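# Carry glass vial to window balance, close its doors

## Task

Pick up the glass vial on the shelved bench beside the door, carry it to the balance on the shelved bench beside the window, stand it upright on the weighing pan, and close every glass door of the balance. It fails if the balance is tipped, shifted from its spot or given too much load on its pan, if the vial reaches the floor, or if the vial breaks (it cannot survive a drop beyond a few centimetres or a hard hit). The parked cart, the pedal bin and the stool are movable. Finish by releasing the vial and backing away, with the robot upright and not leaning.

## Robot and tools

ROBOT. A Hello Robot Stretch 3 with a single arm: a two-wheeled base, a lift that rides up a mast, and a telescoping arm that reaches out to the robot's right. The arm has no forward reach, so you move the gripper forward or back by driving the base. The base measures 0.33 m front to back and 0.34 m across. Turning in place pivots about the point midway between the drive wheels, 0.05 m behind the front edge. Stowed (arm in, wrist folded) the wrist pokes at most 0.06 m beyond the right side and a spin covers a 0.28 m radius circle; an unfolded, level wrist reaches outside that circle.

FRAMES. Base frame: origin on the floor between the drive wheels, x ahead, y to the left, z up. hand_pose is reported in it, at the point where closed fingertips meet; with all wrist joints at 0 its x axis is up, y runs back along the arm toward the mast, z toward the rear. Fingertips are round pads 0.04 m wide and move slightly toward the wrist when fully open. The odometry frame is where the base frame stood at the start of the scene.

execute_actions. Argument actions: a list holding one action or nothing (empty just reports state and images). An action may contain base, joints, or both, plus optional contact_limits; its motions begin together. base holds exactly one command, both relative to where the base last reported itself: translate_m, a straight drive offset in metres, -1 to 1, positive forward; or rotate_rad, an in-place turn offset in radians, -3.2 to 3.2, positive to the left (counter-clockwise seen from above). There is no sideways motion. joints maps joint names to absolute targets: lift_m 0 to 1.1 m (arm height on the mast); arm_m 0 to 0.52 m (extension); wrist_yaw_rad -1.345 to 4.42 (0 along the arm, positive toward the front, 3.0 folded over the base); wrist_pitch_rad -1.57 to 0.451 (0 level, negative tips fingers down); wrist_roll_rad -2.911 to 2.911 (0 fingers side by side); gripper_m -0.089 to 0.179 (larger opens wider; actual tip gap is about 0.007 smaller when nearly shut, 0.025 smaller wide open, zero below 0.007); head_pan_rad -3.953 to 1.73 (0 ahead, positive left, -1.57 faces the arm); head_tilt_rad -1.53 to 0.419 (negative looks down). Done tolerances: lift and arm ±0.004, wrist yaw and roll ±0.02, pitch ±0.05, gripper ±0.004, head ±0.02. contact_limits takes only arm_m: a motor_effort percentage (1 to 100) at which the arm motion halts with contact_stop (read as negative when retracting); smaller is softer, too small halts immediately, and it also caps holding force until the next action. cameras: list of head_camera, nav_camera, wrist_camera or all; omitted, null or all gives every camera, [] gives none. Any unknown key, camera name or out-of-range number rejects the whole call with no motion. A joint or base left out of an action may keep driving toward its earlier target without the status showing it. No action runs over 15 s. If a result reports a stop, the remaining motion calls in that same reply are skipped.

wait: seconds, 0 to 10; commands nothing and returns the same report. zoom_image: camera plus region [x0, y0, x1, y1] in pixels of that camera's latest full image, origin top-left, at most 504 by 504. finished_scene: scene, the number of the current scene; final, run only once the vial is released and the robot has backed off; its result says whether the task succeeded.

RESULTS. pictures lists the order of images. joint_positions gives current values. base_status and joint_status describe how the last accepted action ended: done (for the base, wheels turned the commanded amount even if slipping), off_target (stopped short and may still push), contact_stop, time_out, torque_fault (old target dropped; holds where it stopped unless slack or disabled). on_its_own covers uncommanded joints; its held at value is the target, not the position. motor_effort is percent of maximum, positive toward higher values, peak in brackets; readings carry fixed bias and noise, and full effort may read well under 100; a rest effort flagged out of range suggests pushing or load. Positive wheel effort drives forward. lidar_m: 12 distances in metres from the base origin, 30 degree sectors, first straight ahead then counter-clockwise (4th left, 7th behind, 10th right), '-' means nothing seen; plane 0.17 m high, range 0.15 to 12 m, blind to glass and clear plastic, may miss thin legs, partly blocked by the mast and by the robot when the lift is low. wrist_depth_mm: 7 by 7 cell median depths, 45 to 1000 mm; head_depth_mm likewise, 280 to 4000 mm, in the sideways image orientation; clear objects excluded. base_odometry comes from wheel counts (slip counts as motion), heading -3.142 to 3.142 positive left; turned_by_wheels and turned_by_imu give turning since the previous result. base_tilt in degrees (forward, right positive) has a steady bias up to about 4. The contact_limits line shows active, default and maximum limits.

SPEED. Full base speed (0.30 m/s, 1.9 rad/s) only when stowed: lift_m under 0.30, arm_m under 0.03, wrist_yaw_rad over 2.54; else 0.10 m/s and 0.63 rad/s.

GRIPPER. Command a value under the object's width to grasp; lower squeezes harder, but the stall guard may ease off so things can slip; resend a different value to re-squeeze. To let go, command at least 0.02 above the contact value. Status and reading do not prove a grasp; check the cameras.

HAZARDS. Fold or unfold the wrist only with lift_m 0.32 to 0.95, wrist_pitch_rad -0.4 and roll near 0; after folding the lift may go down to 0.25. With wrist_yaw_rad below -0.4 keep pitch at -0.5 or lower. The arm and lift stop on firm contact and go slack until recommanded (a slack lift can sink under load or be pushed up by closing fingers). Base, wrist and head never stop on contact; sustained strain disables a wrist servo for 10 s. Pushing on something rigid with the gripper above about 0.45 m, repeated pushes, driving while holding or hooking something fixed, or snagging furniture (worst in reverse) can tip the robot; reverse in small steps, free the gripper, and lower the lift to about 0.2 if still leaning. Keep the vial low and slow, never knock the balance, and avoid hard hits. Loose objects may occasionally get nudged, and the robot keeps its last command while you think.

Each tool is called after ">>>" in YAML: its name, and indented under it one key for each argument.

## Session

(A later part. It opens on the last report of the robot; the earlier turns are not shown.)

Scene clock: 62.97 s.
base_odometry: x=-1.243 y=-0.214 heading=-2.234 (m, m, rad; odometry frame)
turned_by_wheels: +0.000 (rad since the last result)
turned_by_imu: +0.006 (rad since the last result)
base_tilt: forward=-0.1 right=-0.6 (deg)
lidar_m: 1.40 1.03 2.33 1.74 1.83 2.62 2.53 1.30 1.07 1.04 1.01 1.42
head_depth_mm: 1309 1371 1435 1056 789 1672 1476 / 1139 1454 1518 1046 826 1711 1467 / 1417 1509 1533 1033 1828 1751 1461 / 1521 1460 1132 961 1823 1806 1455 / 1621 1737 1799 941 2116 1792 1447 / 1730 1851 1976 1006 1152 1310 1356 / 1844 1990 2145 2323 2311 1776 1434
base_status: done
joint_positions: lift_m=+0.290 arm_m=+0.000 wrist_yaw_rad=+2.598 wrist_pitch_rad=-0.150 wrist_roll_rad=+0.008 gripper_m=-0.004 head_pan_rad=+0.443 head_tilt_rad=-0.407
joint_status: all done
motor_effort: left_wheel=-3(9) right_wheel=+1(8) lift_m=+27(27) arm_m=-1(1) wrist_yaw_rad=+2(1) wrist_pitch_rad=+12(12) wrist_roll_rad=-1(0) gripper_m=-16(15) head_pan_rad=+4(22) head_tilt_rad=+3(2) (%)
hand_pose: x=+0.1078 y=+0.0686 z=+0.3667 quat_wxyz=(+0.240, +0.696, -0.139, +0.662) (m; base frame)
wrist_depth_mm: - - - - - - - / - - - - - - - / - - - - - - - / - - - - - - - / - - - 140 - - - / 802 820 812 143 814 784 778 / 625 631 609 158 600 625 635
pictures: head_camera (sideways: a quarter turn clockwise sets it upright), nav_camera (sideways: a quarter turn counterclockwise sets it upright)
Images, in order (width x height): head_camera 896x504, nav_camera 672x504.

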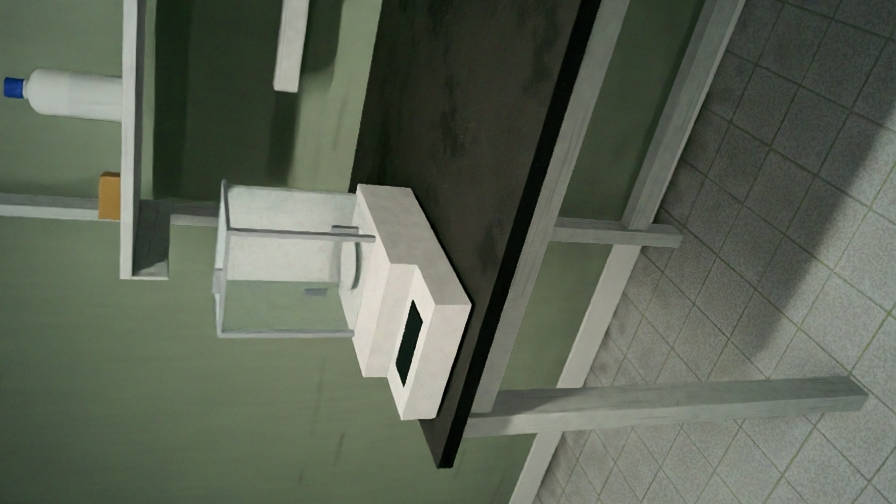

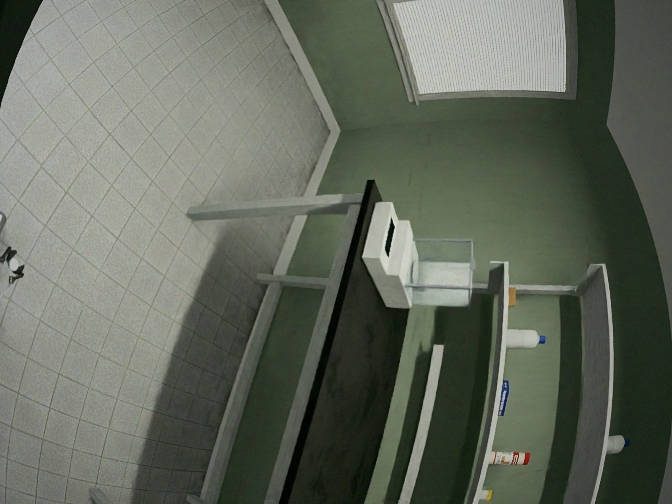

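>>> execute_actions:
  actions:
    - {"base":{"rotate_rad":1.125},"joints":{"head_pan_rad":-0.3,"head_tilt_rad":-0.6}}
  cameras: []

>>> execute_actions:
  actions:
    - {"base":{"translate_m":1}}
  cameras: []

>>> execute_actions:
  actions:
    - {"base":{"translate_m":0.31}}
  cameras: []

>>> execute_actions:
  actions:
    - {"base":{"rotate_rad":-1.21},"joints":{"head_pan_rad":-1.2,"head_tilt_rad":-0.45}}
  cameras: ["nav_camera"]

>>> execute_actions:
  actions:
    - {"base":{"translate_m":0.4},"joints":{"lift_m":1.0,"head_pan_rad":-1.4}}
  cameras: ["nav_camera","head_camera"]

Scene clock: 68.20 s.
base_odometry: x=-1.243 y=-0.214 heading=-1.109 (m, m, rad; odometry frame)
turned_by_wheels: +1.125 (rad since the last result)
turned_by_imu: +1.128 (rad since the last result)
base_tilt: forward=+0.1 right=-0.6 (deg)
lidar_m: 2.31 1.74 1.89 2.62 2.61 1.23 1.07 1.03 1.01 1.41 1.40 1.03
head_depth_mm: 1609 1662 894 1949 1825 1530 1295 / 1781 1899 965 2140 1865 1519 1289 / 1983 2122 2281 2132 1414 1479 1285 / 2228 2424 2678 2369 1847 1512 1281 / 2272 2484 2749 2353 1837 1518 1270 / 2141 2338 2585 2346 1830 1498 1269 / 2030 2189 2390 2325 1828 1491 1256
base_status: done
joint_positions: lift_m=+0.290 arm_m=+0.000 wrist_yaw_rad=+2.598 wrist_pitch_rad=-0.150 wrist_roll_rad=+0.008 gripper_m=-0.004 head_pan_rad=-0.293 head_tilt_rad=-0.593
joint_status: all done
motor_effort: left_wheel=-4(12) right_wheel=+2(8) lift_m=+27(27) arm_m=-2(2) wrist_yaw_rad=+2(2) wrist_pitch_rad=+12(12) wrist_roll_rad=-1(1) gripper_m=-15(15) head_pan_rad=-4(42) head_tilt_rad=-2(15) (%)
hand_pose: x=+0.1078 y=+0.0686 z=+0.3667 quat_wxyz=(+0.240, +0.696, -0.139, +0.662) (m; base frame)
wrist_depth_mm: - - - - - - - / - - - - - - - / - - - - - - - / - - - - - - - / - - - 141 - - - / 801 787 822 143 845 761 769 / 620 635 608 158 607 644 626
pictures: none
No camera images: the call's "cameras" was empty. Leave "cameras" out to get every camera's image.

Scene clock: 73.23 s.
base_odometry: x=-0.798 y=-1.109 heading=-1.109 (m, m, rad; odometry frame)
turned_by_wheels: +0.000 (rad since the last result)
turned_by_imu: +0.006 (rad since the last result)
base_tilt: forward=-0.1 right=-0.6 (deg)
lidar_m: 1.37 1.36 1.04 1.35 3.09 2.37 2.03 1.66 1.29 0.44 1.19 1.32
head_depth_mm: 1262 1336 1424 1526 1637 1535 1294 / 1385 1484 1596 1708 1803 1526 1288 / 1491 1626 1778 1949 1855 1519 1286 / 1404 1550 1724 1947 1852 1514 1276 / 1322 1448 1601 1786 1843 1499 1270 / 1244 1358 1494 1655 1762 1496 1267 / 1175 1277 1398 1539 1681 1493 1262
base_status: done
joint_positions: lift_m=+0.290 arm_m=+0.000 wrist_yaw_rad=+2.598 wrist_pitch_rad=-0.150 wrist_roll_rad=+0.008 gripper_m=-0.004 head_pan_rad=-0.293 head_tilt_rad=-0.593
joint_status: not commanded
motor_effort: left_wheel=-3(9) right_wheel=+2(6) lift_m=+27(27) arm_m=-1(2) wrist_yaw_rad=+1(2) wrist_pitch_rad=+13(12) wrist_roll_rad=-1(1) gripper_m=-16(16) head_pan_rad=-4(4) head_tilt_rad=-3(3) (%)
hand_pose: x=+0.1078 y=+0.0686 z=+0.3667 quat_wxyz=(+0.240, +0.696, -0.139, +0.662) (m; base frame)
wrist_depth_mm: - - - - - - 982 / - - - - - - - / - - - - - - - / - - - - - - - / - - - 140 - - - / 797 795 785 144 813 801 814 / 637 632 612 158 618 630 621
pictures: none
No camera images: the call's "cameras" was empty. Leave "cameras" out to get every camera's image.

Scene clock: 76.10 s.
base_odometry: x=-0.659 y=-1.387 heading=-1.109 (m, m, rad; odometry frame)
turned_by_wheels: +0.000 (rad since the last result)
turned_by_imu: +0.002 (rad since the last result)
base_tilt: forward=-0.1 right=-0.5 (deg)
lidar_m: 1.07 1.07 0.98 0.94 3.22 2.73 2.34 1.93 0.56 1.04 1.08 1.21
head_depth_mm: 1147 1220 1302 1388 1492 1503 1291 / 1236 1338 1452 1569 1691 1529 1284 / 1174 1305 1464 1661 1794 1514 1278 / 1093 1198 1322 1518 1692 1518 1276 / 1030 1125 1227 1396 1578 1510 1270 / 970 1055 1145 1287 1441 1502 1267 / 915 991 1068 1198 1332 1425 1261
base_status: done
joint_positions: lift_m=+0.290 arm_m=+0.000 wrist_yaw_rad=+2.598 wrist_pitch_rad=-0.150 wrist_roll_rad=+0.008 gripper_m=-0.004 head_pan_rad=-0.293 head_tilt_rad=-0.594
joint_status: not commanded
motor_effort: left_wheel=-3(8) right_wheel=+2(8) lift_m=+27(27) arm_m=-1(1) wrist_yaw_rad=+1(1) wrist_pitch_rad=+12(12) wrist_roll_rad=-1(1) gripper_m=-15(17) head_pan_rad=-3(3) head_tilt_rad=-2(3) (%)
hand_pose: x=+0.1078 y=+0.0686 z=+0.3667 quat_wxyz=(+0.240, +0.696, -0.139, +0.662) (m; base frame)
wrist_depth_mm: - 878 - - - 879 785 / - 917 - - - 924 818 / - - - - - 921 865 / - - - - - 992 843 / - - - 141 - 964 878 / 785 780 823 144 829 794 778 / 642 644 604 158 607 622 620
pictures: none
No camera images: the call's "cameras" was empty. Leave "cameras" out to get every camera's image.

Scene clock: 78.30 s.
base_odometry: x=-0.659 y=-1.387 heading=-2.319 (m, m, rad; odometry frame)
turned_by_wheels: -1.210 (rad since the last result)
turned_by_imu: -1.213 (rad since the last result)
base_tilt: forward=-0.1 right=-0.6 (deg)
lidar_m: 1.09 1.14 1.10 1.07 1.11 0.93 2.03 3.24 2.36 1.93 0.56 1.05
head_depth_mm: 2267 2419 2493 2526 2245 1727 1417 / 2360 2502 1715 2631 2147 1723 1407 / 2458 2598 1519 1103 2205 1716 1405 / 2179 2500 1491 860 2030 1706 1397 / 1845 2011 1475 752 645 1603 1323 / 1571 1684 1325 700 643 710 1317 / 1361 1421 1211 692 679 1632 1368
base_status: done
joint_positions: lift_m=+0.290 arm_m=+0.000 wrist_yaw_rad=+2.598 wrist_pitch_rad=-0.150 wrist_roll_rad=+0.008 gripper_m=-0.004 head_pan_rad=-1.193 head_tilt_rad=-0.457
joint_status: all done
motor_effort: left_wheel=+2(11) right_wheel=-3(8) lift_m=+27(27) arm_m=-1(1) wrist_yaw_rad=+2(1) wrist_pitch_rad=+13(12) wrist_roll_rad=-1(1) gripper_m=-16(16) head_pan_rad=-3(44) head_tilt_rad=+2(13) (%)
hand_pose: x=+0.1078 y=+0.0686 z=+0.3667 quat_wxyz=(+0.240, +0.696, -0.139, +0.662) (m; base frame)
wrist_depth_mm: 835 915 - - - - 840 / 895 949 - - - - 873 / 888 - - - - - 864 / 934 - - - - - 881 / 937 - - 140 - - 912 / 790 783 811 143 825 787 794 / 628 633 607 158 593 628 636
pictures: nav_camera (sideways: a quarter turn counterclockwise sets it upright)
Images, in order (width x height): nav_camera 672x504.

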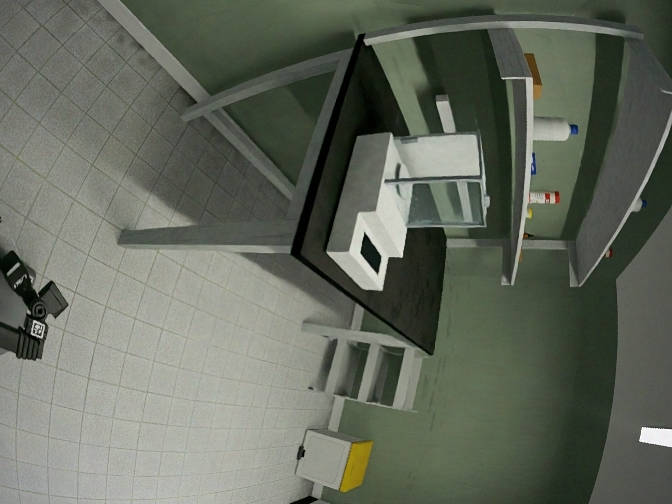

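Scene clock: 85.60 s.
base_odometry: x=-0.932 y=-1.680 heading=-2.319 (m, m, rad; odometry frame)
turned_by_wheels: +0.000 (rad since the last result)
turned_by_imu: +0.003 (rad since the last result)
base_tilt: forward=-0.1 right=-0.6 (deg)
lidar_m: 0.69 0.72 1.00 1.06 1.10 1.29 2.00 3.13 2.46 0.49 0.74 0.71
head_depth_mm: 2251 2392 2441 989 573 - - / 2304 2479 1546 729 564 - - / 2324 2481 1275 646 570 - - / 2317 2523 1490 643 585 - - / 1761 1850 640 633 599 593 1359 / 1125 1511 1333 842 618 1521 1384 / 1134 1245 1261 879 636 1402 1315
base_status: done
joint_positions: lift_m=+1.000 arm_m=+0.000 wrist_yaw_rad=+2.598 wrist_pitch_rad=-0.151 wrist_roll_rad=+0.008 gripper_m=-0.004 head_pan_rad=-1.393 head_tilt_rad=-0.457
joint_status: all done
motor_effort: left_wheel=+2(11) right_wheel=-3(5) lift_m=+35(37) arm_m=-1(1) wrist_yaw_rad=+2(1) wrist_pitch_rad=+12(13) wrist_roll_rad=-1(1) gripper_m=-16(16) head_pan_rad=-4(19) head_tilt_rad=+3(3) (%)
hand_pose: x=+0.1078 y=+0.0686 z=+1.0762 quat_wxyz=(+0.240, +0.696, -0.138, +0.662) (m; base frame)
wrist_depth_mm: 852 939 - - 792 639 519 / 874 926 - - 850 659 538 / 881 975 - - 886 658 543 / 894 - - - 921 672 555 / 923 - - 140 920 710 568 / 952 - - 143 872 726 563 / - - - 158 - 727 601
pictures: head_camera (sideways: a quarter turn clockwise sets it upright), nav_camera (sideways: a quarter turn counterclockwise sets it upright)
Images, in order (width x height): head_camera 896x504, nav_camera 672x504.

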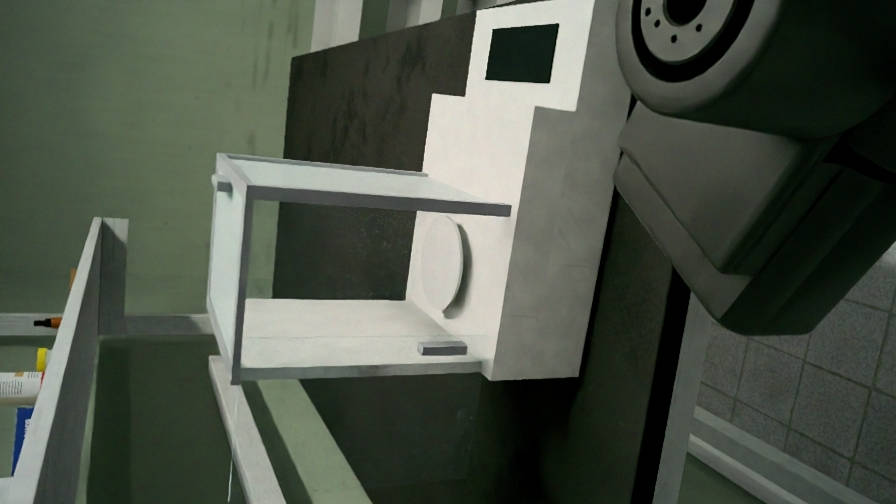

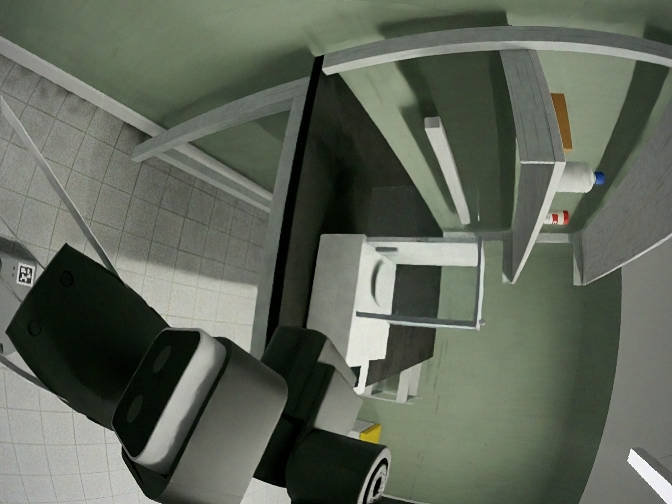

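>>> execute_actions:
  actions:
    - {"base":{"translate_m":0.14},"joints":{"wrist_yaw_rad":0,"head_pan_rad":-1.6,"lift_m":1.01}}
  cameras: ["wrist_camera","head_camera"]

Scene clock: 88.70 s.
base_odometry: x=-1.027 y=-1.783 heading=-2.319 (m, m, rad; odometry frame)
turned_by_wheels: +0.000 (rad since the last result)
turned_by_imu: +0.001 (rad since the last result)
base_tilt: forward=+0.0 right=-0.5 (deg)
lidar_m: 0.55 0.57 0.80 1.05 1.10 1.42 2.00 3.14 0.52 1.50 0.62 0.56
head_depth_mm: 2330 2482 2659 2794 - - - / 2335 2488 2608 729 564 - - / 2327 2481 1378 720 - - - / 2344 2485 1500 869 - - - / 2297 2472 680 629 590 580 1391 / 1708 2441 1451 891 641 581 1382 / 999 1557 1436 880 636 581 1345
base_status: done
joint_positions: lift_m=+1.010 arm_m=+0.000 wrist_yaw_rad=+0.003 wrist_pitch_rad=-0.151 wrist_roll_rad=+0.008 gripper_m=-0.004 head_pan_rad=-1.593 head_tilt_rad=-0.457
joint_status: all done
motor_effort: left_wheel=+1(8) right_wheel=-2(4) lift_m=+35(36) arm_m=-1(2) wrist_yaw_rad=-1(3) wrist_pitch_rad=+12(12) wrist_roll_rad=+0(1) gripper_m=-15(16) head_pan_rad=-4(21) head_tilt_rad=+3(2) (%)
hand_pose: x=-0.0208 y=-0.3949 z=+1.0862 quat_wxyz=(+0.703, +0.054, -0.708, -0.053) (m; base frame)
wrist_depth_mm: 714 956 888 - - - - / 702 - 394 - - - - / 631 966 - - - - - / 722 904 494 924 984 - - / 609 602 539 140 376 - - / 449 454 447 144 314 346 - / 360 359 343 159 336 331 -
pictures: head_camera (sideways: a quarter turn clockwise sets it upright), wrist_camera
Images, in order (width x height): head_camera 896x504, wrist_camera 644x364.

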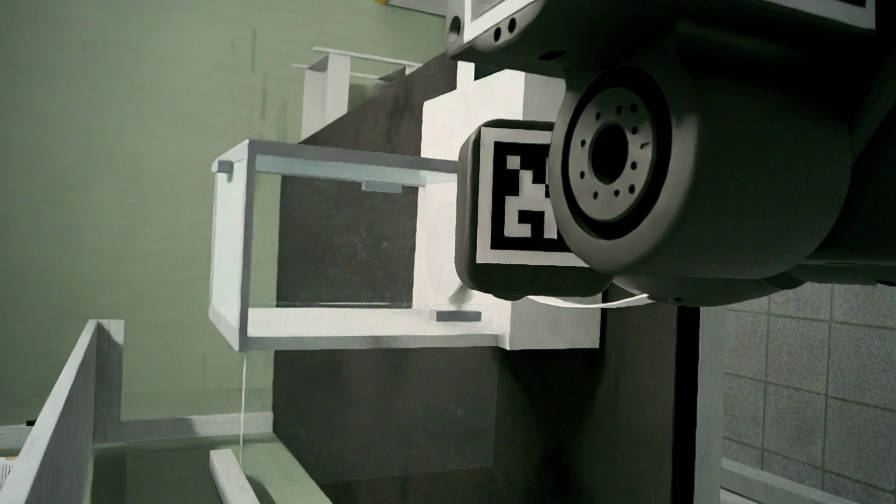

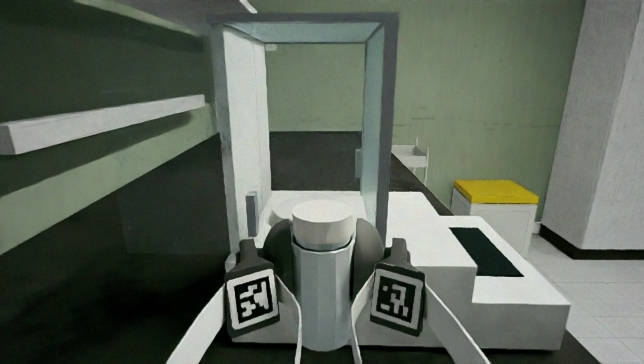

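>>> execute_actions:
  actions:
    - {"joints":{"arm_m":0.12}}
  cameras: ["wrist_camera"]

Scene clock: 91.33 s.
base_odometry: x=-1.027 y=-1.783 heading=-2.319 (m, m, rad; odometry frame)
turned_by_wheels: +0.000 (rad since the last result)
turned_by_imu: +0.000 (rad since the last result)
base_tilt: forward=+0.0 right=-0.4 (deg)
lidar_m: 0.55 0.57 0.80 1.05 1.10 1.42 1.99 3.15 0.52 1.50 0.62 0.56
head_depth_mm: 2312 2489 2642 - - 595 649 / 2322 2499 2641 - - 1082 1413 / 2325 2467 1514 - - 589 1406 / 2349 2469 1645 - - 589 1399 / 2284 2455 680 633 588 580 1392 / 1708 2426 1451 889 641 580 1385 / 1002 1568 1432 883 635 580 1343
base_status: not commanded
joint_positions: lift_m=+1.010 arm_m=+0.120 wrist_yaw_rad=+0.001 wrist_pitch_rad=-0.151 wrist_roll_rad=+0.008 gripper_m=-0.004 head_pan_rad=-1.593 head_tilt_rad=-0.457
joint_status: all done
motor_effort: left_wheel=+1(1) right_wheel=-3(3) lift_m=+35(35) arm_m=+3(3) wrist_yaw_rad=-1(2) wrist_pitch_rad=+12(12) wrist_roll_rad=-1(1) gripper_m=-15(16) head_pan_rad=-4(3) head_tilt_rad=+3(2) (%)
hand_pose: x=-0.0211 y=-0.5144 z=+1.0862 quat_wxyz=(+0.702, +0.054, -0.708, -0.053) (m; base frame)
wrist_depth_mm: 698 851 274 - 323 - - / 702 850 274 - - - - / 630 862 278 - - - - / 701 821 278 870 818 - - / 604 596 246 141 376 - - / 451 453 206 143 273 306 - / 359 362 215 158 217 224 286
pictures: wrist_camera
Images, in order (width x height): wrist_camera 644x364.

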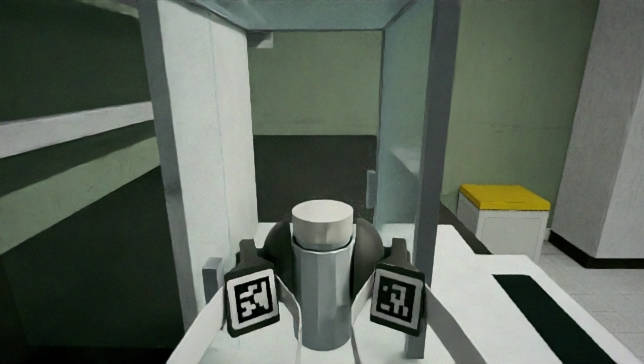

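>>> execute_actions:
  actions:
    - {"joints":{"arm_m":0.18},"contact_limits":{"arm_m":9}}
  cameras: ["wrist_camera"]

>>> execute_actions:
  actions:
    - {"joints":{"arm_m":0.243},"contact_limits":{"arm_m":9}}
  cameras: ["wrist_camera"]

>>> execute_actions:
  actions:
    - {"joints":{"lift_m":0.992}}
  cameras: ["wrist_camera"]

Scene clock: 94.20 s.
base_odometry: x=-1.027 y=-1.783 heading=-2.319 (m, m, rad; odometry frame)
turned_by_wheels: +0.000 (rad since the last result)
turned_by_imu: +0.000 (rad since the last result)
base_tilt: forward=-0.2 right=-0.5 (deg)
lidar_m: 0.55 0.57 0.80 1.05 1.10 1.42 1.99 3.15 0.52 1.49 0.62 0.56
head_depth_mm: 2326 2491 2619 745 590 569 650 / 2323 2503 - - 587 566 1412 / 2330 2477 1765 - 590 565 1406 / 2328 2483 1824 - 588 581 1403 / 2304 2449 682 634 589 581 1393 / 1716 2443 1452 888 641 581 1386 / 999 1562 1439 880 635 581 1346
base_status: not commanded
joint_positions: lift_m=+1.010 arm_m=+0.180 wrist_yaw_rad=+0.001 wrist_pitch_rad=-0.151 wrist_roll_rad=+0.008 gripper_m=-0.004 head_pan_rad=-1.593 head_tilt_rad=-0.457
joint_status: all done
motor_effort: left_wheel=+1(1) right_wheel=-3(3) lift_m=+35(36) arm_m=+4(3) wrist_yaw_rad=-1(0) wrist_pitch_rad=+12(13) wrist_roll_rad=-1(1) gripper_m=-16(16) head_pan_rad=-3(4) head_tilt_rad=+3(2) (%)
contact_limits: arm_m 9 (drawing in: default 17, maximum 29; extending or still: default 26, maximum 42)
hand_pose: x=-0.0211 y=-0.5744 z=+1.0862 quat_wxyz=(+0.702, +0.054, -0.708, -0.053) (m; base frame)
wrist_depth_mm: 371 139 260 - - - - / 636 140 263 - - 106 - / 571 140 265 - - - - / 694 141 267 891 982 - - / 586 141 239 141 596 - - / 447 152 213 144 290 266 - / 361 152 215 157 215 215 275
pictures: wrist_camera
Images, in order (width x height): wrist_camera 644x364.

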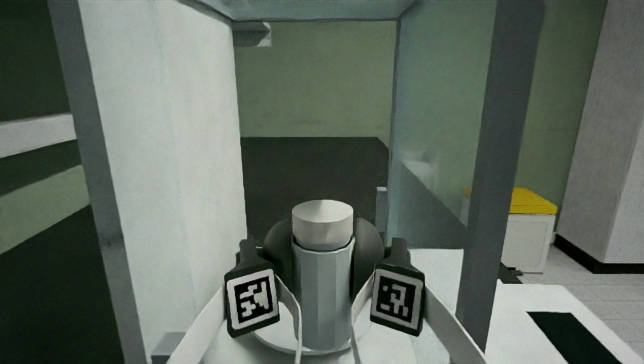

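Scene clock: 95.83 s.
base_odometry: x=-1.027 y=-1.783 heading=-2.319 (m, m, rad; odometry frame)
turned_by_wheels: +0.000 (rad since the last result)
turned_by_imu: +0.000 (rad since the last result)
base_tilt: forward=+0.0 right=-0.4 (deg)
lidar_m: 0.55 0.57 0.80 1.05 1.10 1.42 1.99 3.14 0.52 1.49 0.62 0.56
head_depth_mm: 2334 2500 - 742 590 570 648 / 2333 2503 - - 580 567 1409 / 2327 2475 - - 582 564 1407 / 2352 2480 1845 - 581 580 1394 / 2296 2466 681 634 588 581 1391 / 1711 2428 1450 886 640 582 1386 / 1000 1562 1437 879 637 580 1338
base_status: not commanded
joint_positions: lift_m=+1.010 arm_m=+0.243 wrist_yaw_rad=+0.001 wrist_pitch_rad=-0.151 wrist_roll_rad=+0.008 gripper_m=-0.004 head_pan_rad=-1.593 head_tilt_rad=-0.457
joint_status: all done
motor_effort: left_wheel=+1(1) right_wheel=-3(2) lift_m=+35(36) arm_m=+3(4) wrist_yaw_rad=-1(1) wrist_pitch_rad=+12(12) wrist_roll_rad=-1(0) gripper_m=-15(16) head_pan_rad=-4(3) head_tilt_rad=+3(3) (%)
contact_limits: arm_m 9 (drawing in: default 17, maximum 29; extending or still: default 26, maximum 42)
hand_pose: x=-0.0211 y=-0.6374 z=+1.0862 quat_wxyz=(+0.702, +0.054, -0.708, -0.053) (m; base frame)
wrist_depth_mm: 103 134 - - - - - / 103 134 - - - - - / 103 135 - - - - - / 103 134 741 903 966 - - / 103 134 226 140 558 - - / 103 135 204 144 457 457 - / 104 135 206 158 215 223 266
pictures: wrist_camera
Images, in order (width x height): wrist_camera 644x364.

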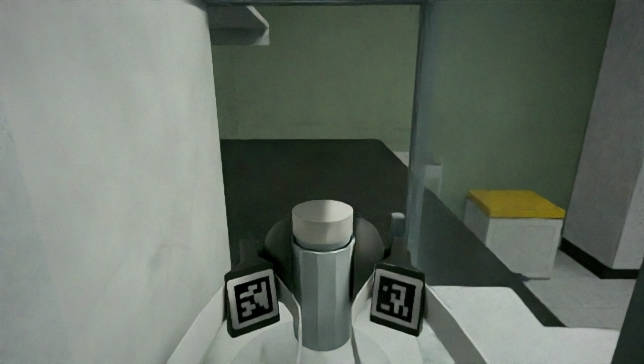

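Scene clock: 96.73 s.
base_odometry: x=-1.027 y=-1.783 heading=-2.319 (m, m, rad; odometry frame)
turned_by_wheels: +0.000 (rad since the last result)
turned_by_imu: +0.000 (rad since the last result)
base_tilt: forward=+0.0 right=-0.4 (deg)
lidar_m: 0.55 0.57 0.80 1.05 1.10 1.42 1.99 3.13 0.52 1.49 0.62 0.56
head_depth_mm: 2320 2493 2623 - 586 569 648 / 2328 2495 2627 - 583 567 1410 / 2327 2469 1667 - 583 564 1402 / 2351 2470 1823 - 586 580 1398 / 2292 2450 683 634 589 580 1390 / 1709 2424 1449 890 640 581 1385 / 996 1564 1432 879 636 581 1343
base_status: not commanded
joint_positions: lift_m=+0.992 arm_m=+0.243 wrist_yaw_rad=+0.001 wrist_pitch_rad=-0.151 wrist_roll_rad=+0.008 gripper_m=-0.004 head_pan_rad=-1.593 head_tilt_rad=-0.457
joint_status: all done
motor_effort: left_wheel=+1(1) right_wheel=-3(2) lift_m=+27(30) arm_m=+3(4) wrist_yaw_rad=-1(0) wrist_pitch_rad=+13(13) wrist_roll_rad=+0(0) gripper_m=-16(16) head_pan_rad=-3(3) head_tilt_rad=+2(3) (%)
hand_pose: x=-0.0211 y=-0.6374 z=+1.0685 quat_wxyz=(+0.702, +0.054, -0.708, -0.053) (m; base frame)
wrist_depth_mm: 102 133 - - - - - / 103 134 - - - - - / 103 134 - - - - - / 103 135 699 824 858 - - / 103 134 226 140 519 - - / 104 135 205 143 256 250 - / 104 135 181 157 185 201 199
pictures: wrist_camera
Images, in order (width x height): wrist_camera 644x364.

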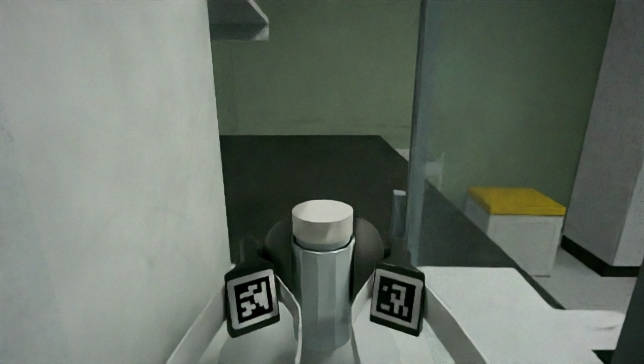

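>>> execute_actions:
  actions:
    - {"joints":{"lift_m":0.981,"arm_m":0.232}}
  cameras: ["wrist_camera"]

>>> execute_actions:
  actions:
    - {"joints":{"gripper_m":0.043}}
  cameras: ["wrist_camera"]

>>> execute_actions:
  actions:
    - {"joints":{"arm_m":0.2}}
  cameras: ["wrist_camera"]

Scene clock: 99.10 s.
base_odometry: x=-1.027 y=-1.783 heading=-2.319 (m, m, rad; odometry frame)
turned_by_wheels: +0.000 (rad since the last result)
turned_by_imu: +0.000 (rad since the last result)
base_tilt: forward=-0.1 right=-0.6 (deg)
lidar_m: 0.55 0.57 0.79 1.05 1.10 1.42 1.99 3.13 0.52 1.49 0.62 0.56
head_depth_mm: 2310 2512 2653 - 590 569 649 / 2334 2486 2624 - 588 566 1407 / 2330 2489 1661 - 588 564 1398 / 2325 2479 1635 - 590 580 1399 / 2282 2465 681 633 588 580 1392 / 1712 2434 1450 886 642 580 1386 / 997 1563 1433 881 637 580 1343
base_status: not commanded
joint_positions: lift_m=+0.981 arm_m=+0.232 wrist_yaw_rad=+0.001 wrist_pitch_rad=-0.151 wrist_roll_rad=+0.008 gripper_m=-0.004 head_pan_rad=-1.593 head_tilt_rad=-0.457
joint_status: all done
motor_effort: left_wheel=+1(1) right_wheel=-2(2) lift_m=+27(27) arm_m=-1(4) wrist_yaw_rad=-1(1) wrist_pitch_rad=+13(13) wrist_roll_rad=-1(1) gripper_m=-16(16) head_pan_rad=-4(4) head_tilt_rad=+2(2) (%)
hand_pose: x=-0.0211 y=-0.6269 z=+1.0576 quat_wxyz=(+0.702, +0.054, -0.708, -0.053) (m; base frame)
wrist_depth_mm: 103 134 - - - - - / 104 135 - - - - - / 104 135 - - - - - / 104 136 668 802 790 - - / 104 136 229 141 497 - 67 / 104 136 206 143 241 230 67 / 104 137 166 154 172 184 67
pictures: wrist_camera
Images, in order (width x height): wrist_camera 644x364.

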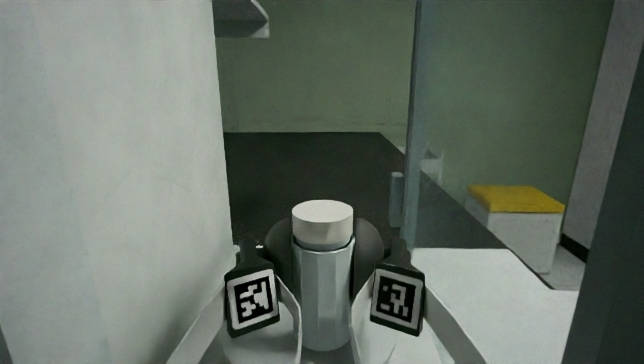

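Scene clock: 100.07 s.
base_odometry: x=-1.027 y=-1.783 heading=-2.319 (m, m, rad; odometry frame)
turned_by_wheels: +0.000 (rad since the last result)
turned_by_imu: +0.000 (rad since the last result)
base_tilt: forward=+0.0 right=-0.7 (deg)
lidar_m: 0.55 0.57 0.79 1.05 1.10 1.42 1.99 3.11 0.52 1.50 0.62 0.56
head_depth_mm: 2327 2488 2659 - 591 570 650 / 2323 2502 2634 - 587 566 1407 / 2341 2468 1665 - 586 563 1405 / 2326 2466 1646 - 590 580 1399 / 2304 2457 682 633 588 581 1387 / 1707 2438 1451 891 642 581 1383 / 997 1558 1432 881 637 581 1344
base_status: not commanded
joint_positions: lift_m=+0.981 arm_m=+0.232 wrist_yaw_rad=+0.001 wrist_pitch_rad=-0.151 wrist_roll_rad=+0.008 gripper_m=+0.043 head_pan_rad=-1.593 head_tilt_rad=-0.457
joint_status: all done
motor_effort: left_wheel=+1(1) right_wheel=-2(2) lift_m=+27(27) arm_m=-1(2) wrist_yaw_rad=-1(0) wrist_pitch_rad=+12(13) wrist_roll_rad=+0(1) gripper_m=+0(75) head_pan_rad=-3(3) head_tilt_rad=+3(3) (%)
hand_pose: x=-0.0211 y=-0.6269 z=+1.0576 quat_wxyz=(+0.702, +0.054, -0.708, -0.053) (m; base frame)
wrist_depth_mm: 103 134 - - - - - / 103 134 - - - - - / 104 135 - - - - - / 104 136 665 779 771 - - / 104 136 227 146 495 - 67 / 105 136 187 143 - 230 67 / 104 127 167 154 172 185 67
pictures: wrist_camera
Images, in order (width x height): wrist_camera 644x364.

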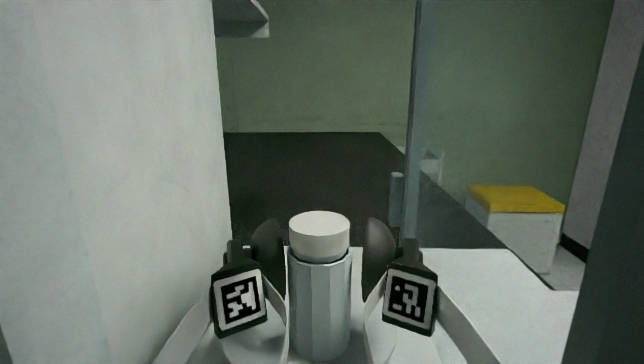

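Scene clock: 101.30 s.
base_odometry: x=-1.027 y=-1.783 heading=-2.319 (m, m, rad; odometry frame)
turned_by_wheels: +0.000 (rad since the last result)
turned_by_imu: +0.000 (rad since the last result)
base_tilt: forward=-0.2 right=-0.5 (deg)
lidar_m: 0.55 0.57 0.80 1.05 1.10 1.42 1.99 3.13 0.52 1.50 0.62 0.56
head_depth_mm: 2325 2487 2623 - 590 569 651 / 2326 2500 2610 - 592 567 1408 / 2332 2468 1517 - 587 565 1406 / 2343 2472 1637 - 580 580 1397 / 2307 2458 682 633 588 581 1388 / 1716 2423 1450 889 643 580 1386 / 999 1562 1426 880 636 580 1346
base_status: not commanded
joint_positions: lift_m=+0.981 arm_m=+0.200 wrist_yaw_rad=+0.001 wrist_pitch_rad=-0.151 wrist_roll_rad=+0.008 gripper_m=+0.043 head_pan_rad=-1.593 head_tilt_rad=-0.457
joint_status: all done
motor_effort: left_wheel=+1(1) right_wheel=-3(2) lift_m=+27(27) arm_m=-1(1) wrist_yaw_rad=-1(1) wrist_pitch_rad=+12(12) wrist_roll_rad=+0(1) gripper_m=+0(0) head_pan_rad=-4(3) head_tilt_rad=+3(3) (%)
hand_pose: x=-0.0211 y=-0.5949 z=+1.0576 quat_wxyz=(+0.702, +0.054, -0.708, -0.053) (m; base frame)
wrist_depth_mm: 106 138 - - - - - / 106 138 - - - - - / 109 138 262 - - - - / 109 138 263 798 715 - - / 289 139 233 175 308 100 - / 381 139 192 184 - 107 310 / 312 110 178 179 179 107 218
pictures: wrist_camera
Images, in order (width x height): wrist_camera 644x364.

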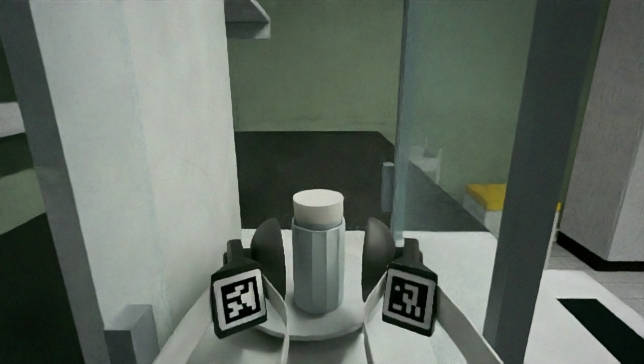

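>>> execute_actions:
  actions:
    - {"joints":{"arm_m":0.09}}
  cameras: []

>>> execute_actions:
  actions:
    - {"base":{"translate_m":0.058}}
  cameras: ["wrist_camera"]

>>> execute_actions:
  actions:
    - {"joints":{"arm_m":0.117},"contact_limits":{"arm_m":8}}
  cameras: ["wrist_camera"]

>>> execute_actions:
  actions:
    - {"base":{"translate_m":-0.05}}
  cameras: ["wrist_camera"]

Scene clock: 104.43 s.
base_odometry: x=-1.027 y=-1.783 heading=-2.319 (m, m, rad; odometry frame)
turned_by_wheels: +0.000 (rad since the last result)
turned_by_imu: +0.000 (rad since the last result)
base_tilt: forward=+0.0 right=-0.5 (deg)
lidar_m: 0.55 0.57 0.80 1.05 1.10 1.42 1.99 3.15 0.52 1.49 0.62 0.56
head_depth_mm: 2336 2493 2671 2809 - - 672 / 2322 2489 2613 - - - 1344 / 2341 2472 1280 724 - - 1378 / 2339 2476 1496 1016 - - 1362 / 2292 2462 681 635 589 581 1394 / 1713 2430 1451 891 641 580 1384 / 998 1562 1435 881 636 581 1341
base_status: not commanded
joint_positions: lift_m=+0.981 arm_m=+0.090 wrist_yaw_rad=+0.001 wrist_pitch_rad=-0.151 wrist_roll_rad=+0.008 gripper_m=+0.043 head_pan_rad=-1.593 head_tilt_rad=-0.457
joint_status: all done
motor_effort: left_wheel=+1(1) right_wheel=-3(3) lift_m=+26(26) arm_m=-2(0) wrist_yaw_rad=-1(0) wrist_pitch_rad=+12(13) wrist_roll_rad=-1(0) gripper_m=+0(0) head_pan_rad=-4(4) head_tilt_rad=+3(2) (%)
hand_pose: x=-0.0212 y=-0.4849 z=+1.0576 quat_wxyz=(+0.702, +0.054, -0.708, -0.053) (m; base frame)
wrist_depth_mm: 703 959 280 - - - - / 688 927 281 - - - - / 663 932 282 - - - - / 687 787 281 419 716 - - / 542 532 232 287 306 395 - / 401 404 238 232 - 233 - / 317 321 234 226 228 226 237
pictures: none
No camera images: the call's "cameras" was empty. Leave "cameras" out to get every camera's image.

Scene clock: 106.37 s.
base_odometry: x=-1.066 y=-1.825 heading=-2.319 (m, m, rad; odometry frame)
turned_by_wheels: +0.000 (rad since the last result)
turned_by_imu: +0.001 (rad since the last result)
base_tilt: forward=+0.0 right=-0.6 (deg)
lidar_m: 0.49 0.51 0.71 1.05 1.10 1.48 1.99 3.14 0.55 1.27 0.58 0.50
head_depth_mm: 2323 2502 2616 2813 - - 1017 / 2342 2493 1402 - - - 1359 / 2354 2485 1514 651 - - 1369 / 2333 2491 1254 1021 - - 1361 / 2265 2502 1473 900 644 581 1390 / 1108 1841 1448 890 640 582 1392 / 382 1400 1345 879 637 582 1302
base_status: done
joint_positions: lift_m=+0.981 arm_m=+0.090 wrist_yaw_rad=+0.001 wrist_pitch_rad=-0.151 wrist_roll_rad=+0.008 gripper_m=+0.043 head_pan_rad=-1.593 head_tilt_rad=-0.457
joint_status: not commanded
motor_effort: left_wheel=+1(7) right_wheel=-3(3) lift_m=+27(27) arm_m=-1(1) wrist_yaw_rad=-1(1) wrist_pitch_rad=+12(12) wrist_roll_rad=+0(1) gripper_m=+0(0) head_pan_rad=-3(3) head_tilt_rad=+2(3) (%)
hand_pose: x=-0.0212 y=-0.4849 z=+1.0576 quat_wxyz=(+0.702, +0.054, -0.708, -0.053) (m; base frame)
wrist_depth_mm: 644 946 - - - - - / 624 879 - - - - - / 544 906 - - - - - / 631 797 815 390 382 - - / 544 530 568 273 297 291 - / 402 401 416 232 - 232 231 / 322 322 309 232 232 226 226
pictures: wrist_camera
Images, in order (width x height): wrist_camera 644x364.

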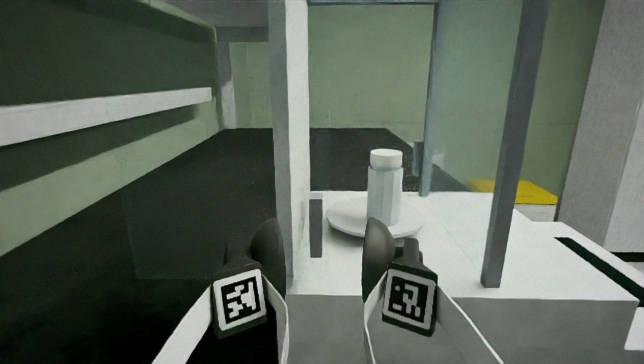

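Scene clock: 107.53 s.
base_odometry: x=-1.066 y=-1.825 heading=-2.319 (m, m, rad; odometry frame)
turned_by_wheels: +0.000 (rad since the last result)
turned_by_imu: +0.000 (rad since the last result)
base_tilt: forward=-0.1 right=-0.5 (deg)
lidar_m: 0.49 0.51 0.71 1.05 1.10 1.48 1.99 3.11 0.55 1.28 0.58 0.50
head_depth_mm: 2326 2491 2646 2812 - - 1346 / 2322 2459 1399 - - - 1409 / 2338 2470 1518 - - - 1401 / 2324 2503 1255 - - 1076 1398 / 2268 2505 1469 898 645 582 1388 / 1105 1838 1448 889 642 581 1384 / 381 1405 1337 879 636 582 1300
base_status: not commanded
joint_positions: lift_m=+0.981 arm_m=+0.117 wrist_yaw_rad=+0.001 wrist_pitch_rad=-0.151 wrist_roll_rad=+0.008 gripper_m=+0.043 head_pan_rad=-1.593 head_tilt_rad=-0.457
joint_status: all done
motor_effort: left_wheel=+1(2) right_wheel=-3(2) lift_m=+27(27) arm_m=+3(2) wrist_yaw_rad=+0(1) wrist_pitch_rad=+13(12) wrist_roll_rad=-1(1) gripper_m=+0(0) head_pan_rad=-4(3) head_tilt_rad=+2(2) (%)
contact_limits: arm_m 8 (drawing in: default 17, maximum 29; extending or still: default 26, maximum 42)
hand_pose: x=-0.0212 y=-0.5114 z=+1.0576 quat_wxyz=(+0.702, +0.054, -0.708, -0.053) (m; base frame)
wrist_depth_mm: 630 926 - - - - - / 623 874 - - - - - / 546 874 - - - - - / 631 797 797 381 376 - - / 552 528 559 237 277 287 - / 404 400 414 230 - 220 232 / 317 323 309 201 200 197 195
pictures: wrist_camera
Images, in order (width x height): wrist_camera 644x364.

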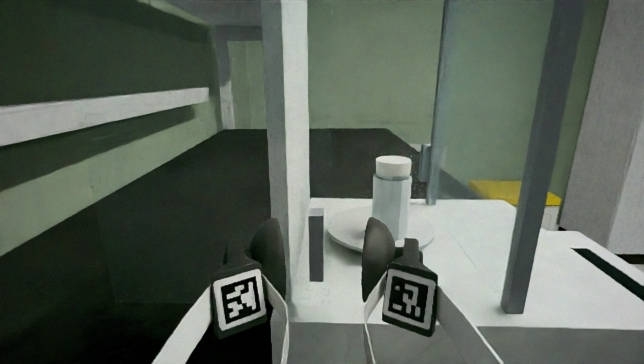

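Scene clock: 110.03 s.
base_odometry: x=-1.032 y=-1.789 heading=-2.319 (m, m, rad; odometry frame)
turned_by_wheels: +0.000 (rad since the last result)
turned_by_imu: +0.000 (rad since the last result)
base_tilt: forward=+0.0 right=-0.5 (deg)
lidar_m: 0.54 0.56 0.79 1.05 1.10 1.43 1.99 3.14 0.53 1.46 0.61 0.55
head_depth_mm: 2318 2496 2669 2830 - - 660 / 2331 2506 2510 - - - 1411 / 2348 2479 1386 - - - 1406 / 2327 2495 1494 - - 1077 1395 / 2304 2459 636 711 590 581 1393 / 1693 2376 1443 889 641 581 1384 / 803 1610 1427 881 636 581 1335
base_status: done
joint_positions: lift_m=+0.981 arm_m=+0.117 wrist_yaw_rad=+0.001 wrist_pitch_rad=-0.151 wrist_roll_rad=+0.008 gripper_m=+0.043 head_pan_rad=-1.593 head_tilt_rad=-0.457
joint_status: not commanded
motor_effort: left_wheel=+2(4) right_wheel=-1(7) lift_m=+27(27) arm_m=+3(3) wrist_yaw_rad=-1(1) wrist_pitch_rad=+12(12) wrist_roll_rad=-1(1) gripper_m=+0(0) head_pan_rad=-3(3) head_tilt_rad=+3(3) (%)
hand_pose: x=-0.0212 y=-0.5114 z=+1.0576 quat_wxyz=(+0.702, +0.054, -0.708, -0.053) (m; base frame)
wrist_depth_mm: 712 873 247 - - - - / 680 914 251 - - - - / 659 924 249 - - - - / 672 793 249 740 386 - - / 532 535 201 270 310 372 - / 393 399 293 230 - 232 315 / 320 320 202 200 197 193 222
pictures: wrist_camera
Images, in order (width x height): wrist_camera 644x364.

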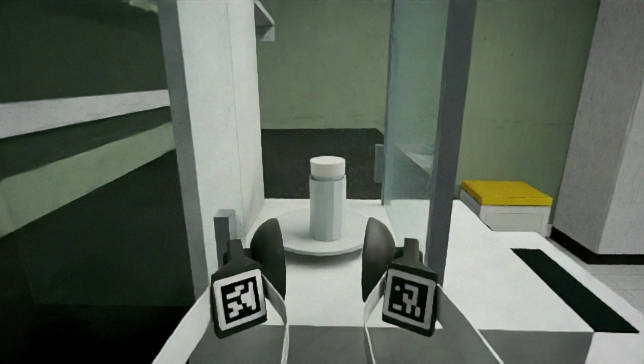

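Missed; go back and reach 1 cm deeper.

>>> execute_actions:
  actions:
    - {"base":{"translate_m":0.05}}
  cameras: []

>>> execute_actions:
  actions:
    - {"joints":{"arm_m":0.129},"contact_limits":{"arm_m":8}}
  cameras: []

>>> execute_actions:
  actions:
    - {"base":{"translate_m":-0.06}}
  cameras: ["wrist_camera"]

Scene clock: 113.87 s.
base_odometry: x=-1.066 y=-1.825 heading=-2.319 (m, m, rad; odometry frame)
turned_by_wheels: +0.000 (rad since the last result)
turned_by_imu: +0.001 (rad since the last result)
base_tilt: forward=-0.1 right=-0.4 (deg)
lidar_m: 0.49 0.51 0.71 1.05 1.10 1.48 1.99 3.14 0.55 1.27 0.58 0.50
head_depth_mm: 2321 2492 2615 2803 - - 1346 / 2325 2469 1403 - - - 1410 / 2337 2469 1520 - - - 1407 / 2339 2465 1255 - - 1077 1392 / 2282 2510 1469 899 644 581 1389 / 1109 1829 1446 891 640 581 1391 / 381 1399 1336 882 636 582 1299
base_status: done
joint_positions: lift_m=+0.981 arm_m=+0.117 wrist_yaw_rad=+0.001 wrist_pitch_rad=-0.151 wrist_roll_rad=+0.008 gripper_m=+0.043 head_pan_rad=-1.593 head_tilt_rad=-0.457
joint_status: not commanded
motor_effort: left_wheel=+2(7) right_wheel=-3(3) lift_m=+27(27) arm_m=+3(3) wrist_yaw_rad=-1(1) wrist_pitch_rad=+12(13) wrist_roll_rad=-1(0) gripper_m=+0(0) head_pan_rad=-4(3) head_tilt_rad=+2(3) (%)
hand_pose: x=-0.0212 y=-0.5114 z=+1.0576 quat_wxyz=(+0.702, +0.054, -0.708, -0.053) (m; base frame)
wrist_depth_mm: 626 905 - - - - - / 623 871 - - - - - / 554 875 - - - - - / 630 816 802 384 380 - - / 537 530 569 259 274 288 - / 406 396 408 232 - 220 230 / 319 319 307 201 200 196 197
pictures: none
No camera images: the call's "cameras" was empty. Leave "cameras" out to get every camera's image.

Scene clock: 114.73 s.
base_odometry: x=-1.066 y=-1.825 heading=-2.319 (m, m, rad; odometry frame)
turned_by_wheels: +0.000 (rad since the last result)
turned_by_imu: +0.000 (rad since the last result)
base_tilt: forward=-0.2 right=-0.5 (deg)
lidar_m: 0.49 0.51 0.71 1.05 1.10 1.48 1.99 3.12 0.55 1.27 0.59 0.50
head_depth_mm: 2315 2493 2652 - - 1614 1347 / 2322 2481 1415 - - 1600 1409 / 2323 2491 1519 - - 1569 1405 / 2339 2473 1252 - - 1560 1401 / 2257 2526 1474 901 645 581 1392 / 1106 1826 1451 889 641 581 1387 / 381 1400 1344 882 637 582 1300
base_status: not commanded
joint_positions: lift_m=+0.981 arm_m=+0.129 wrist_yaw_rad=+0.001 wrist_pitch_rad=-0.151 wrist_roll_rad=+0.008 gripper_m=+0.043 head_pan_rad=-1.593 head_tilt_rad=-0.457
joint_status: all done
motor_effort: left_wheel=+1(2) right_wheel=-2(3) lift_m=+27(26) arm_m=+3(4) wrist_yaw_rad=-1(1) wrist_pitch_rad=+12(12) wrist_roll_rad=+0(1) gripper_m=+0(1) head_pan_rad=-3(3) head_tilt_rad=+3(3) (%)
contact_limits: arm_m 8 (drawing in: default 17, maximum 29; extending or still: default 26, maximum 42)
hand_pose: x=-0.0212 y=-0.5234 z=+1.0576 quat_wxyz=(+0.702, +0.054, -0.708, -0.053) (m; base frame)
wrist_depth_mm: 643 901 - - - - - / 619 860 - - - - - / 556 923 - - - - - / 623 809 818 382 353 - - / 550 532 541 244 276 291 - / 397 400 411 221 - 220 231 / 317 321 309 188 185 185 185
pictures: none
No camera images: the call's "cameras" was empty. Leave "cameras" out to get every camera's image.

Scene clock: 116.27 s.
base_odometry: x=-1.026 y=-1.781 heading=-2.318 (m, m, rad; odometry frame)
turned_by_wheels: +0.000 (rad since the last result)
turned_by_imu: +0.000 (rad since the last result)
base_tilt: forward=-0.1 right=-0.5 (deg)
lidar_m: 0.55 0.57 0.80 1.05 1.10 1.43 2.00 3.12 0.52 1.50 0.62 0.57
head_depth_mm: 2321 2477 2666 - - 608 649 / 2327 2498 2597 - - 1589 1410 / 2341 2480 1331 - - 1572 1403 / 2343 2492 1493 - - 1560 1402 / 2297 2464 1237 634 590 580 1395 / 1708 2435 1451 887 642 581 1384 / 1171 1552 1431 880 637 580 1340
base_status: done
joint_positions: lift_m=+0.981 arm_m=+0.129 wrist_yaw_rad=+0.010 wrist_pitch_rad=-0.151 wrist_roll_rad=+0.008 gripper_m=+0.043 head_pan_rad=-1.593 head_tilt_rad=-0.457
joint_status: not commanded
motor_effort: left_wheel=+4(5) right_wheel=-4(11) lift_m=+27(27) arm_m=+3(3) wrist_yaw_rad=-6(7) wrist_pitch_rad=+13(13) wrist_roll_rad=-1(1) gripper_m=-2(2) head_pan_rad=-4(3) head_tilt_rad=+2(2) (%)
hand_pose: x=-0.0190 y=-0.5234 z=+1.0575 quat_wxyz=(+0.703, +0.057, -0.707, -0.050) (m; base frame)
wrist_depth_mm: 711 178 264 - - - - / 697 790 270 - - - - / 652 843 269 - - - - / 688 716 267 672 661 - - / 534 507 242 253 289 366 - / 397 400 - 231 - 229 310 / 319 317 188 184 182 184 227
pictures: wrist_camera
Images, in order (width x height): wrist_camera 644x364.

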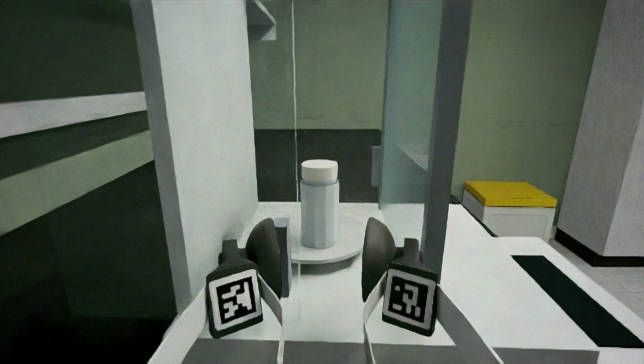

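>>> execute_actions:
  actions:
    - {"base":{"translate_m":-0.064}}
  cameras: ["wrist_camera"]

>>> execute_actions:
  actions:
    - {"base":{"translate_m":-0.005}}
  cameras: ["wrist_camera"]

Scene clock: 120.10 s.
base_odometry: x=-0.982 y=-1.734 heading=-2.317 (m, m, rad; odometry frame)
turned_by_wheels: +0.001 (rad since the last result)
turned_by_imu: +0.002 (rad since the last result)
base_tilt: forward=-0.1 right=-0.6 (deg)
lidar_m: 0.61 0.64 0.89 1.05 1.10 1.36 2.02 3.12 0.50 0.54 0.66 0.63
head_depth_mm: 2312 2499 2675 - - 1590 1413 / 2324 2489 2614 - - 608 659 / 2320 2492 1524 - - 1569 1396 / 2326 2471 1369 - - 1555 1403 / 2324 2463 1474 613 579 581 1393 / 2151 2439 594 600 582 580 1385 / 1609 1769 1430 880 637 581 1376
base_status: done
joint_positions: lift_m=+0.981 arm_m=+0.129 wrist_yaw_rad=+0.076 wrist_pitch_rad=-0.153 wrist_roll_rad=+0.008 gripper_m=+0.043 head_pan_rad=-1.593 head_tilt_rad=-0.457
joint_status: not commanded
on_its_own: right_wheel is at rest, and its effort (-25) is outside its rest range (-18 to +18); wrist_yaw_rad is at rest, and its effort (-50) is outside its rest range (-12 to +12)
motor_effort: left_wheel=+16(18) right_wheel=-25(27) lift_m=+27(26) arm_m=+3(3) wrist_yaw_rad=-50(50) wrist_pitch_rad=+13(13) wrist_roll_rad=-1(1) gripper_m=+15(15) head_pan_rad=-3(3) head_tilt_rad=+3(3) (%)
hand_pose: x=-0.0024 y=-0.5226 z=+1.0571 quat_wxyz=(+0.704, +0.081, -0.705, -0.028) (m; base frame)
wrist_depth_mm: 628 209 - - - - - / 642 211 - - - - - / 621 212 - - - - - / 706 214 302 380 789 - - / 525 229 281 256 306 - - / 403 231 - 218 236 280 - / 321 200 191 185 183 199 247
pictures: wrist_camera
Images, in order (width x height): wrist_camera 644x364.

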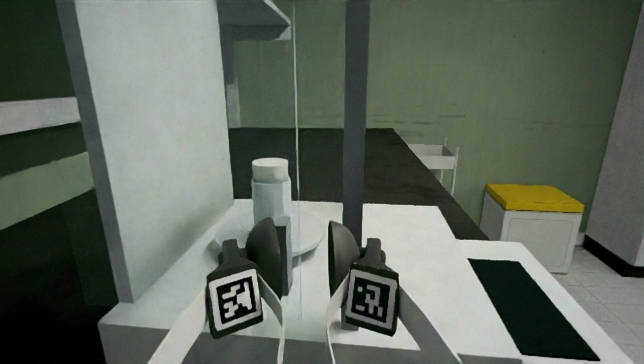

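Scene clock: 122.23 s.
base_odometry: x=-0.979 y=-1.731 heading=-2.317 (m, m, rad; odometry frame)
turned_by_wheels: +0.000 (rad since the last result)
turned_by_imu: +0.001 (rad since the last result)
base_tilt: forward=-0.2 right=-0.6 (deg)
lidar_m: 0.62 0.65 0.90 1.06 1.10 1.36 2.02 3.11 0.50 0.52 0.66 0.63
head_depth_mm: 2318 2488 2686 - - 1637 1420 / 2321 2479 2594 - - 597 648 / 2323 2508 1526 1035 - 1567 1405 / 2350 2493 1271 - - 1566 1399 / 2347 2476 1476 613 583 580 1395 / 2183 2444 617 597 581 580 1388 / 1619 1774 1312 881 636 580 1380
base_status: done
joint_positions: lift_m=+0.981 arm_m=+0.129 wrist_yaw_rad=+0.169 wrist_pitch_rad=-0.157 wrist_roll_rad=+0.009 gripper_m=+0.043 head_pan_rad=-1.593 head_tilt_rad=-0.457
joint_status: not commanded
on_its_own: wrist_yaw_rad is held at +0.149, not at your +0.000, by its stall guard, which is not easing now
motor_effort: left_wheel=+5(18) right_wheel=-9(29) lift_m=+26(26) arm_m=+4(4) wrist_yaw_rad=-12(52) wrist_pitch_rad=+16(16) wrist_roll_rad=-1(1) gripper_m=+5(16) head_pan_rad=-4(3) head_tilt_rad=+2(3) (%)
hand_pose: x=+0.0205 y=-0.5193 z=+1.0559 quat_wxyz=(+0.704, +0.115, -0.700, +0.003) (m; base frame)
wrist_depth_mm: 630 199 276 - - - - / 619 204 284 - - - - / 601 217 287 - - - - / 671 647 291 374 714 - - / 528 464 275 256 303 521 - / 397 379 233 217 239 238 - / 317 304 200 190 180 182 231
pictures: wrist_camera
Images, in order (width x height): wrist_camera 644x364.

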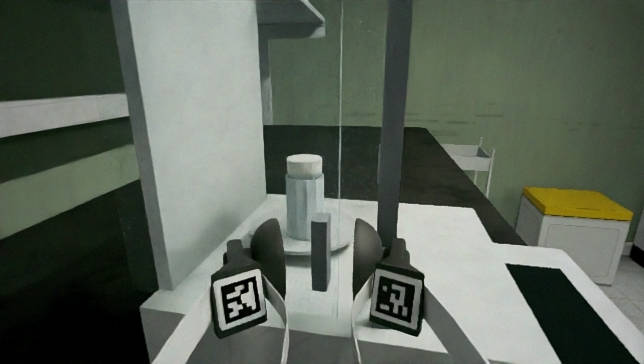

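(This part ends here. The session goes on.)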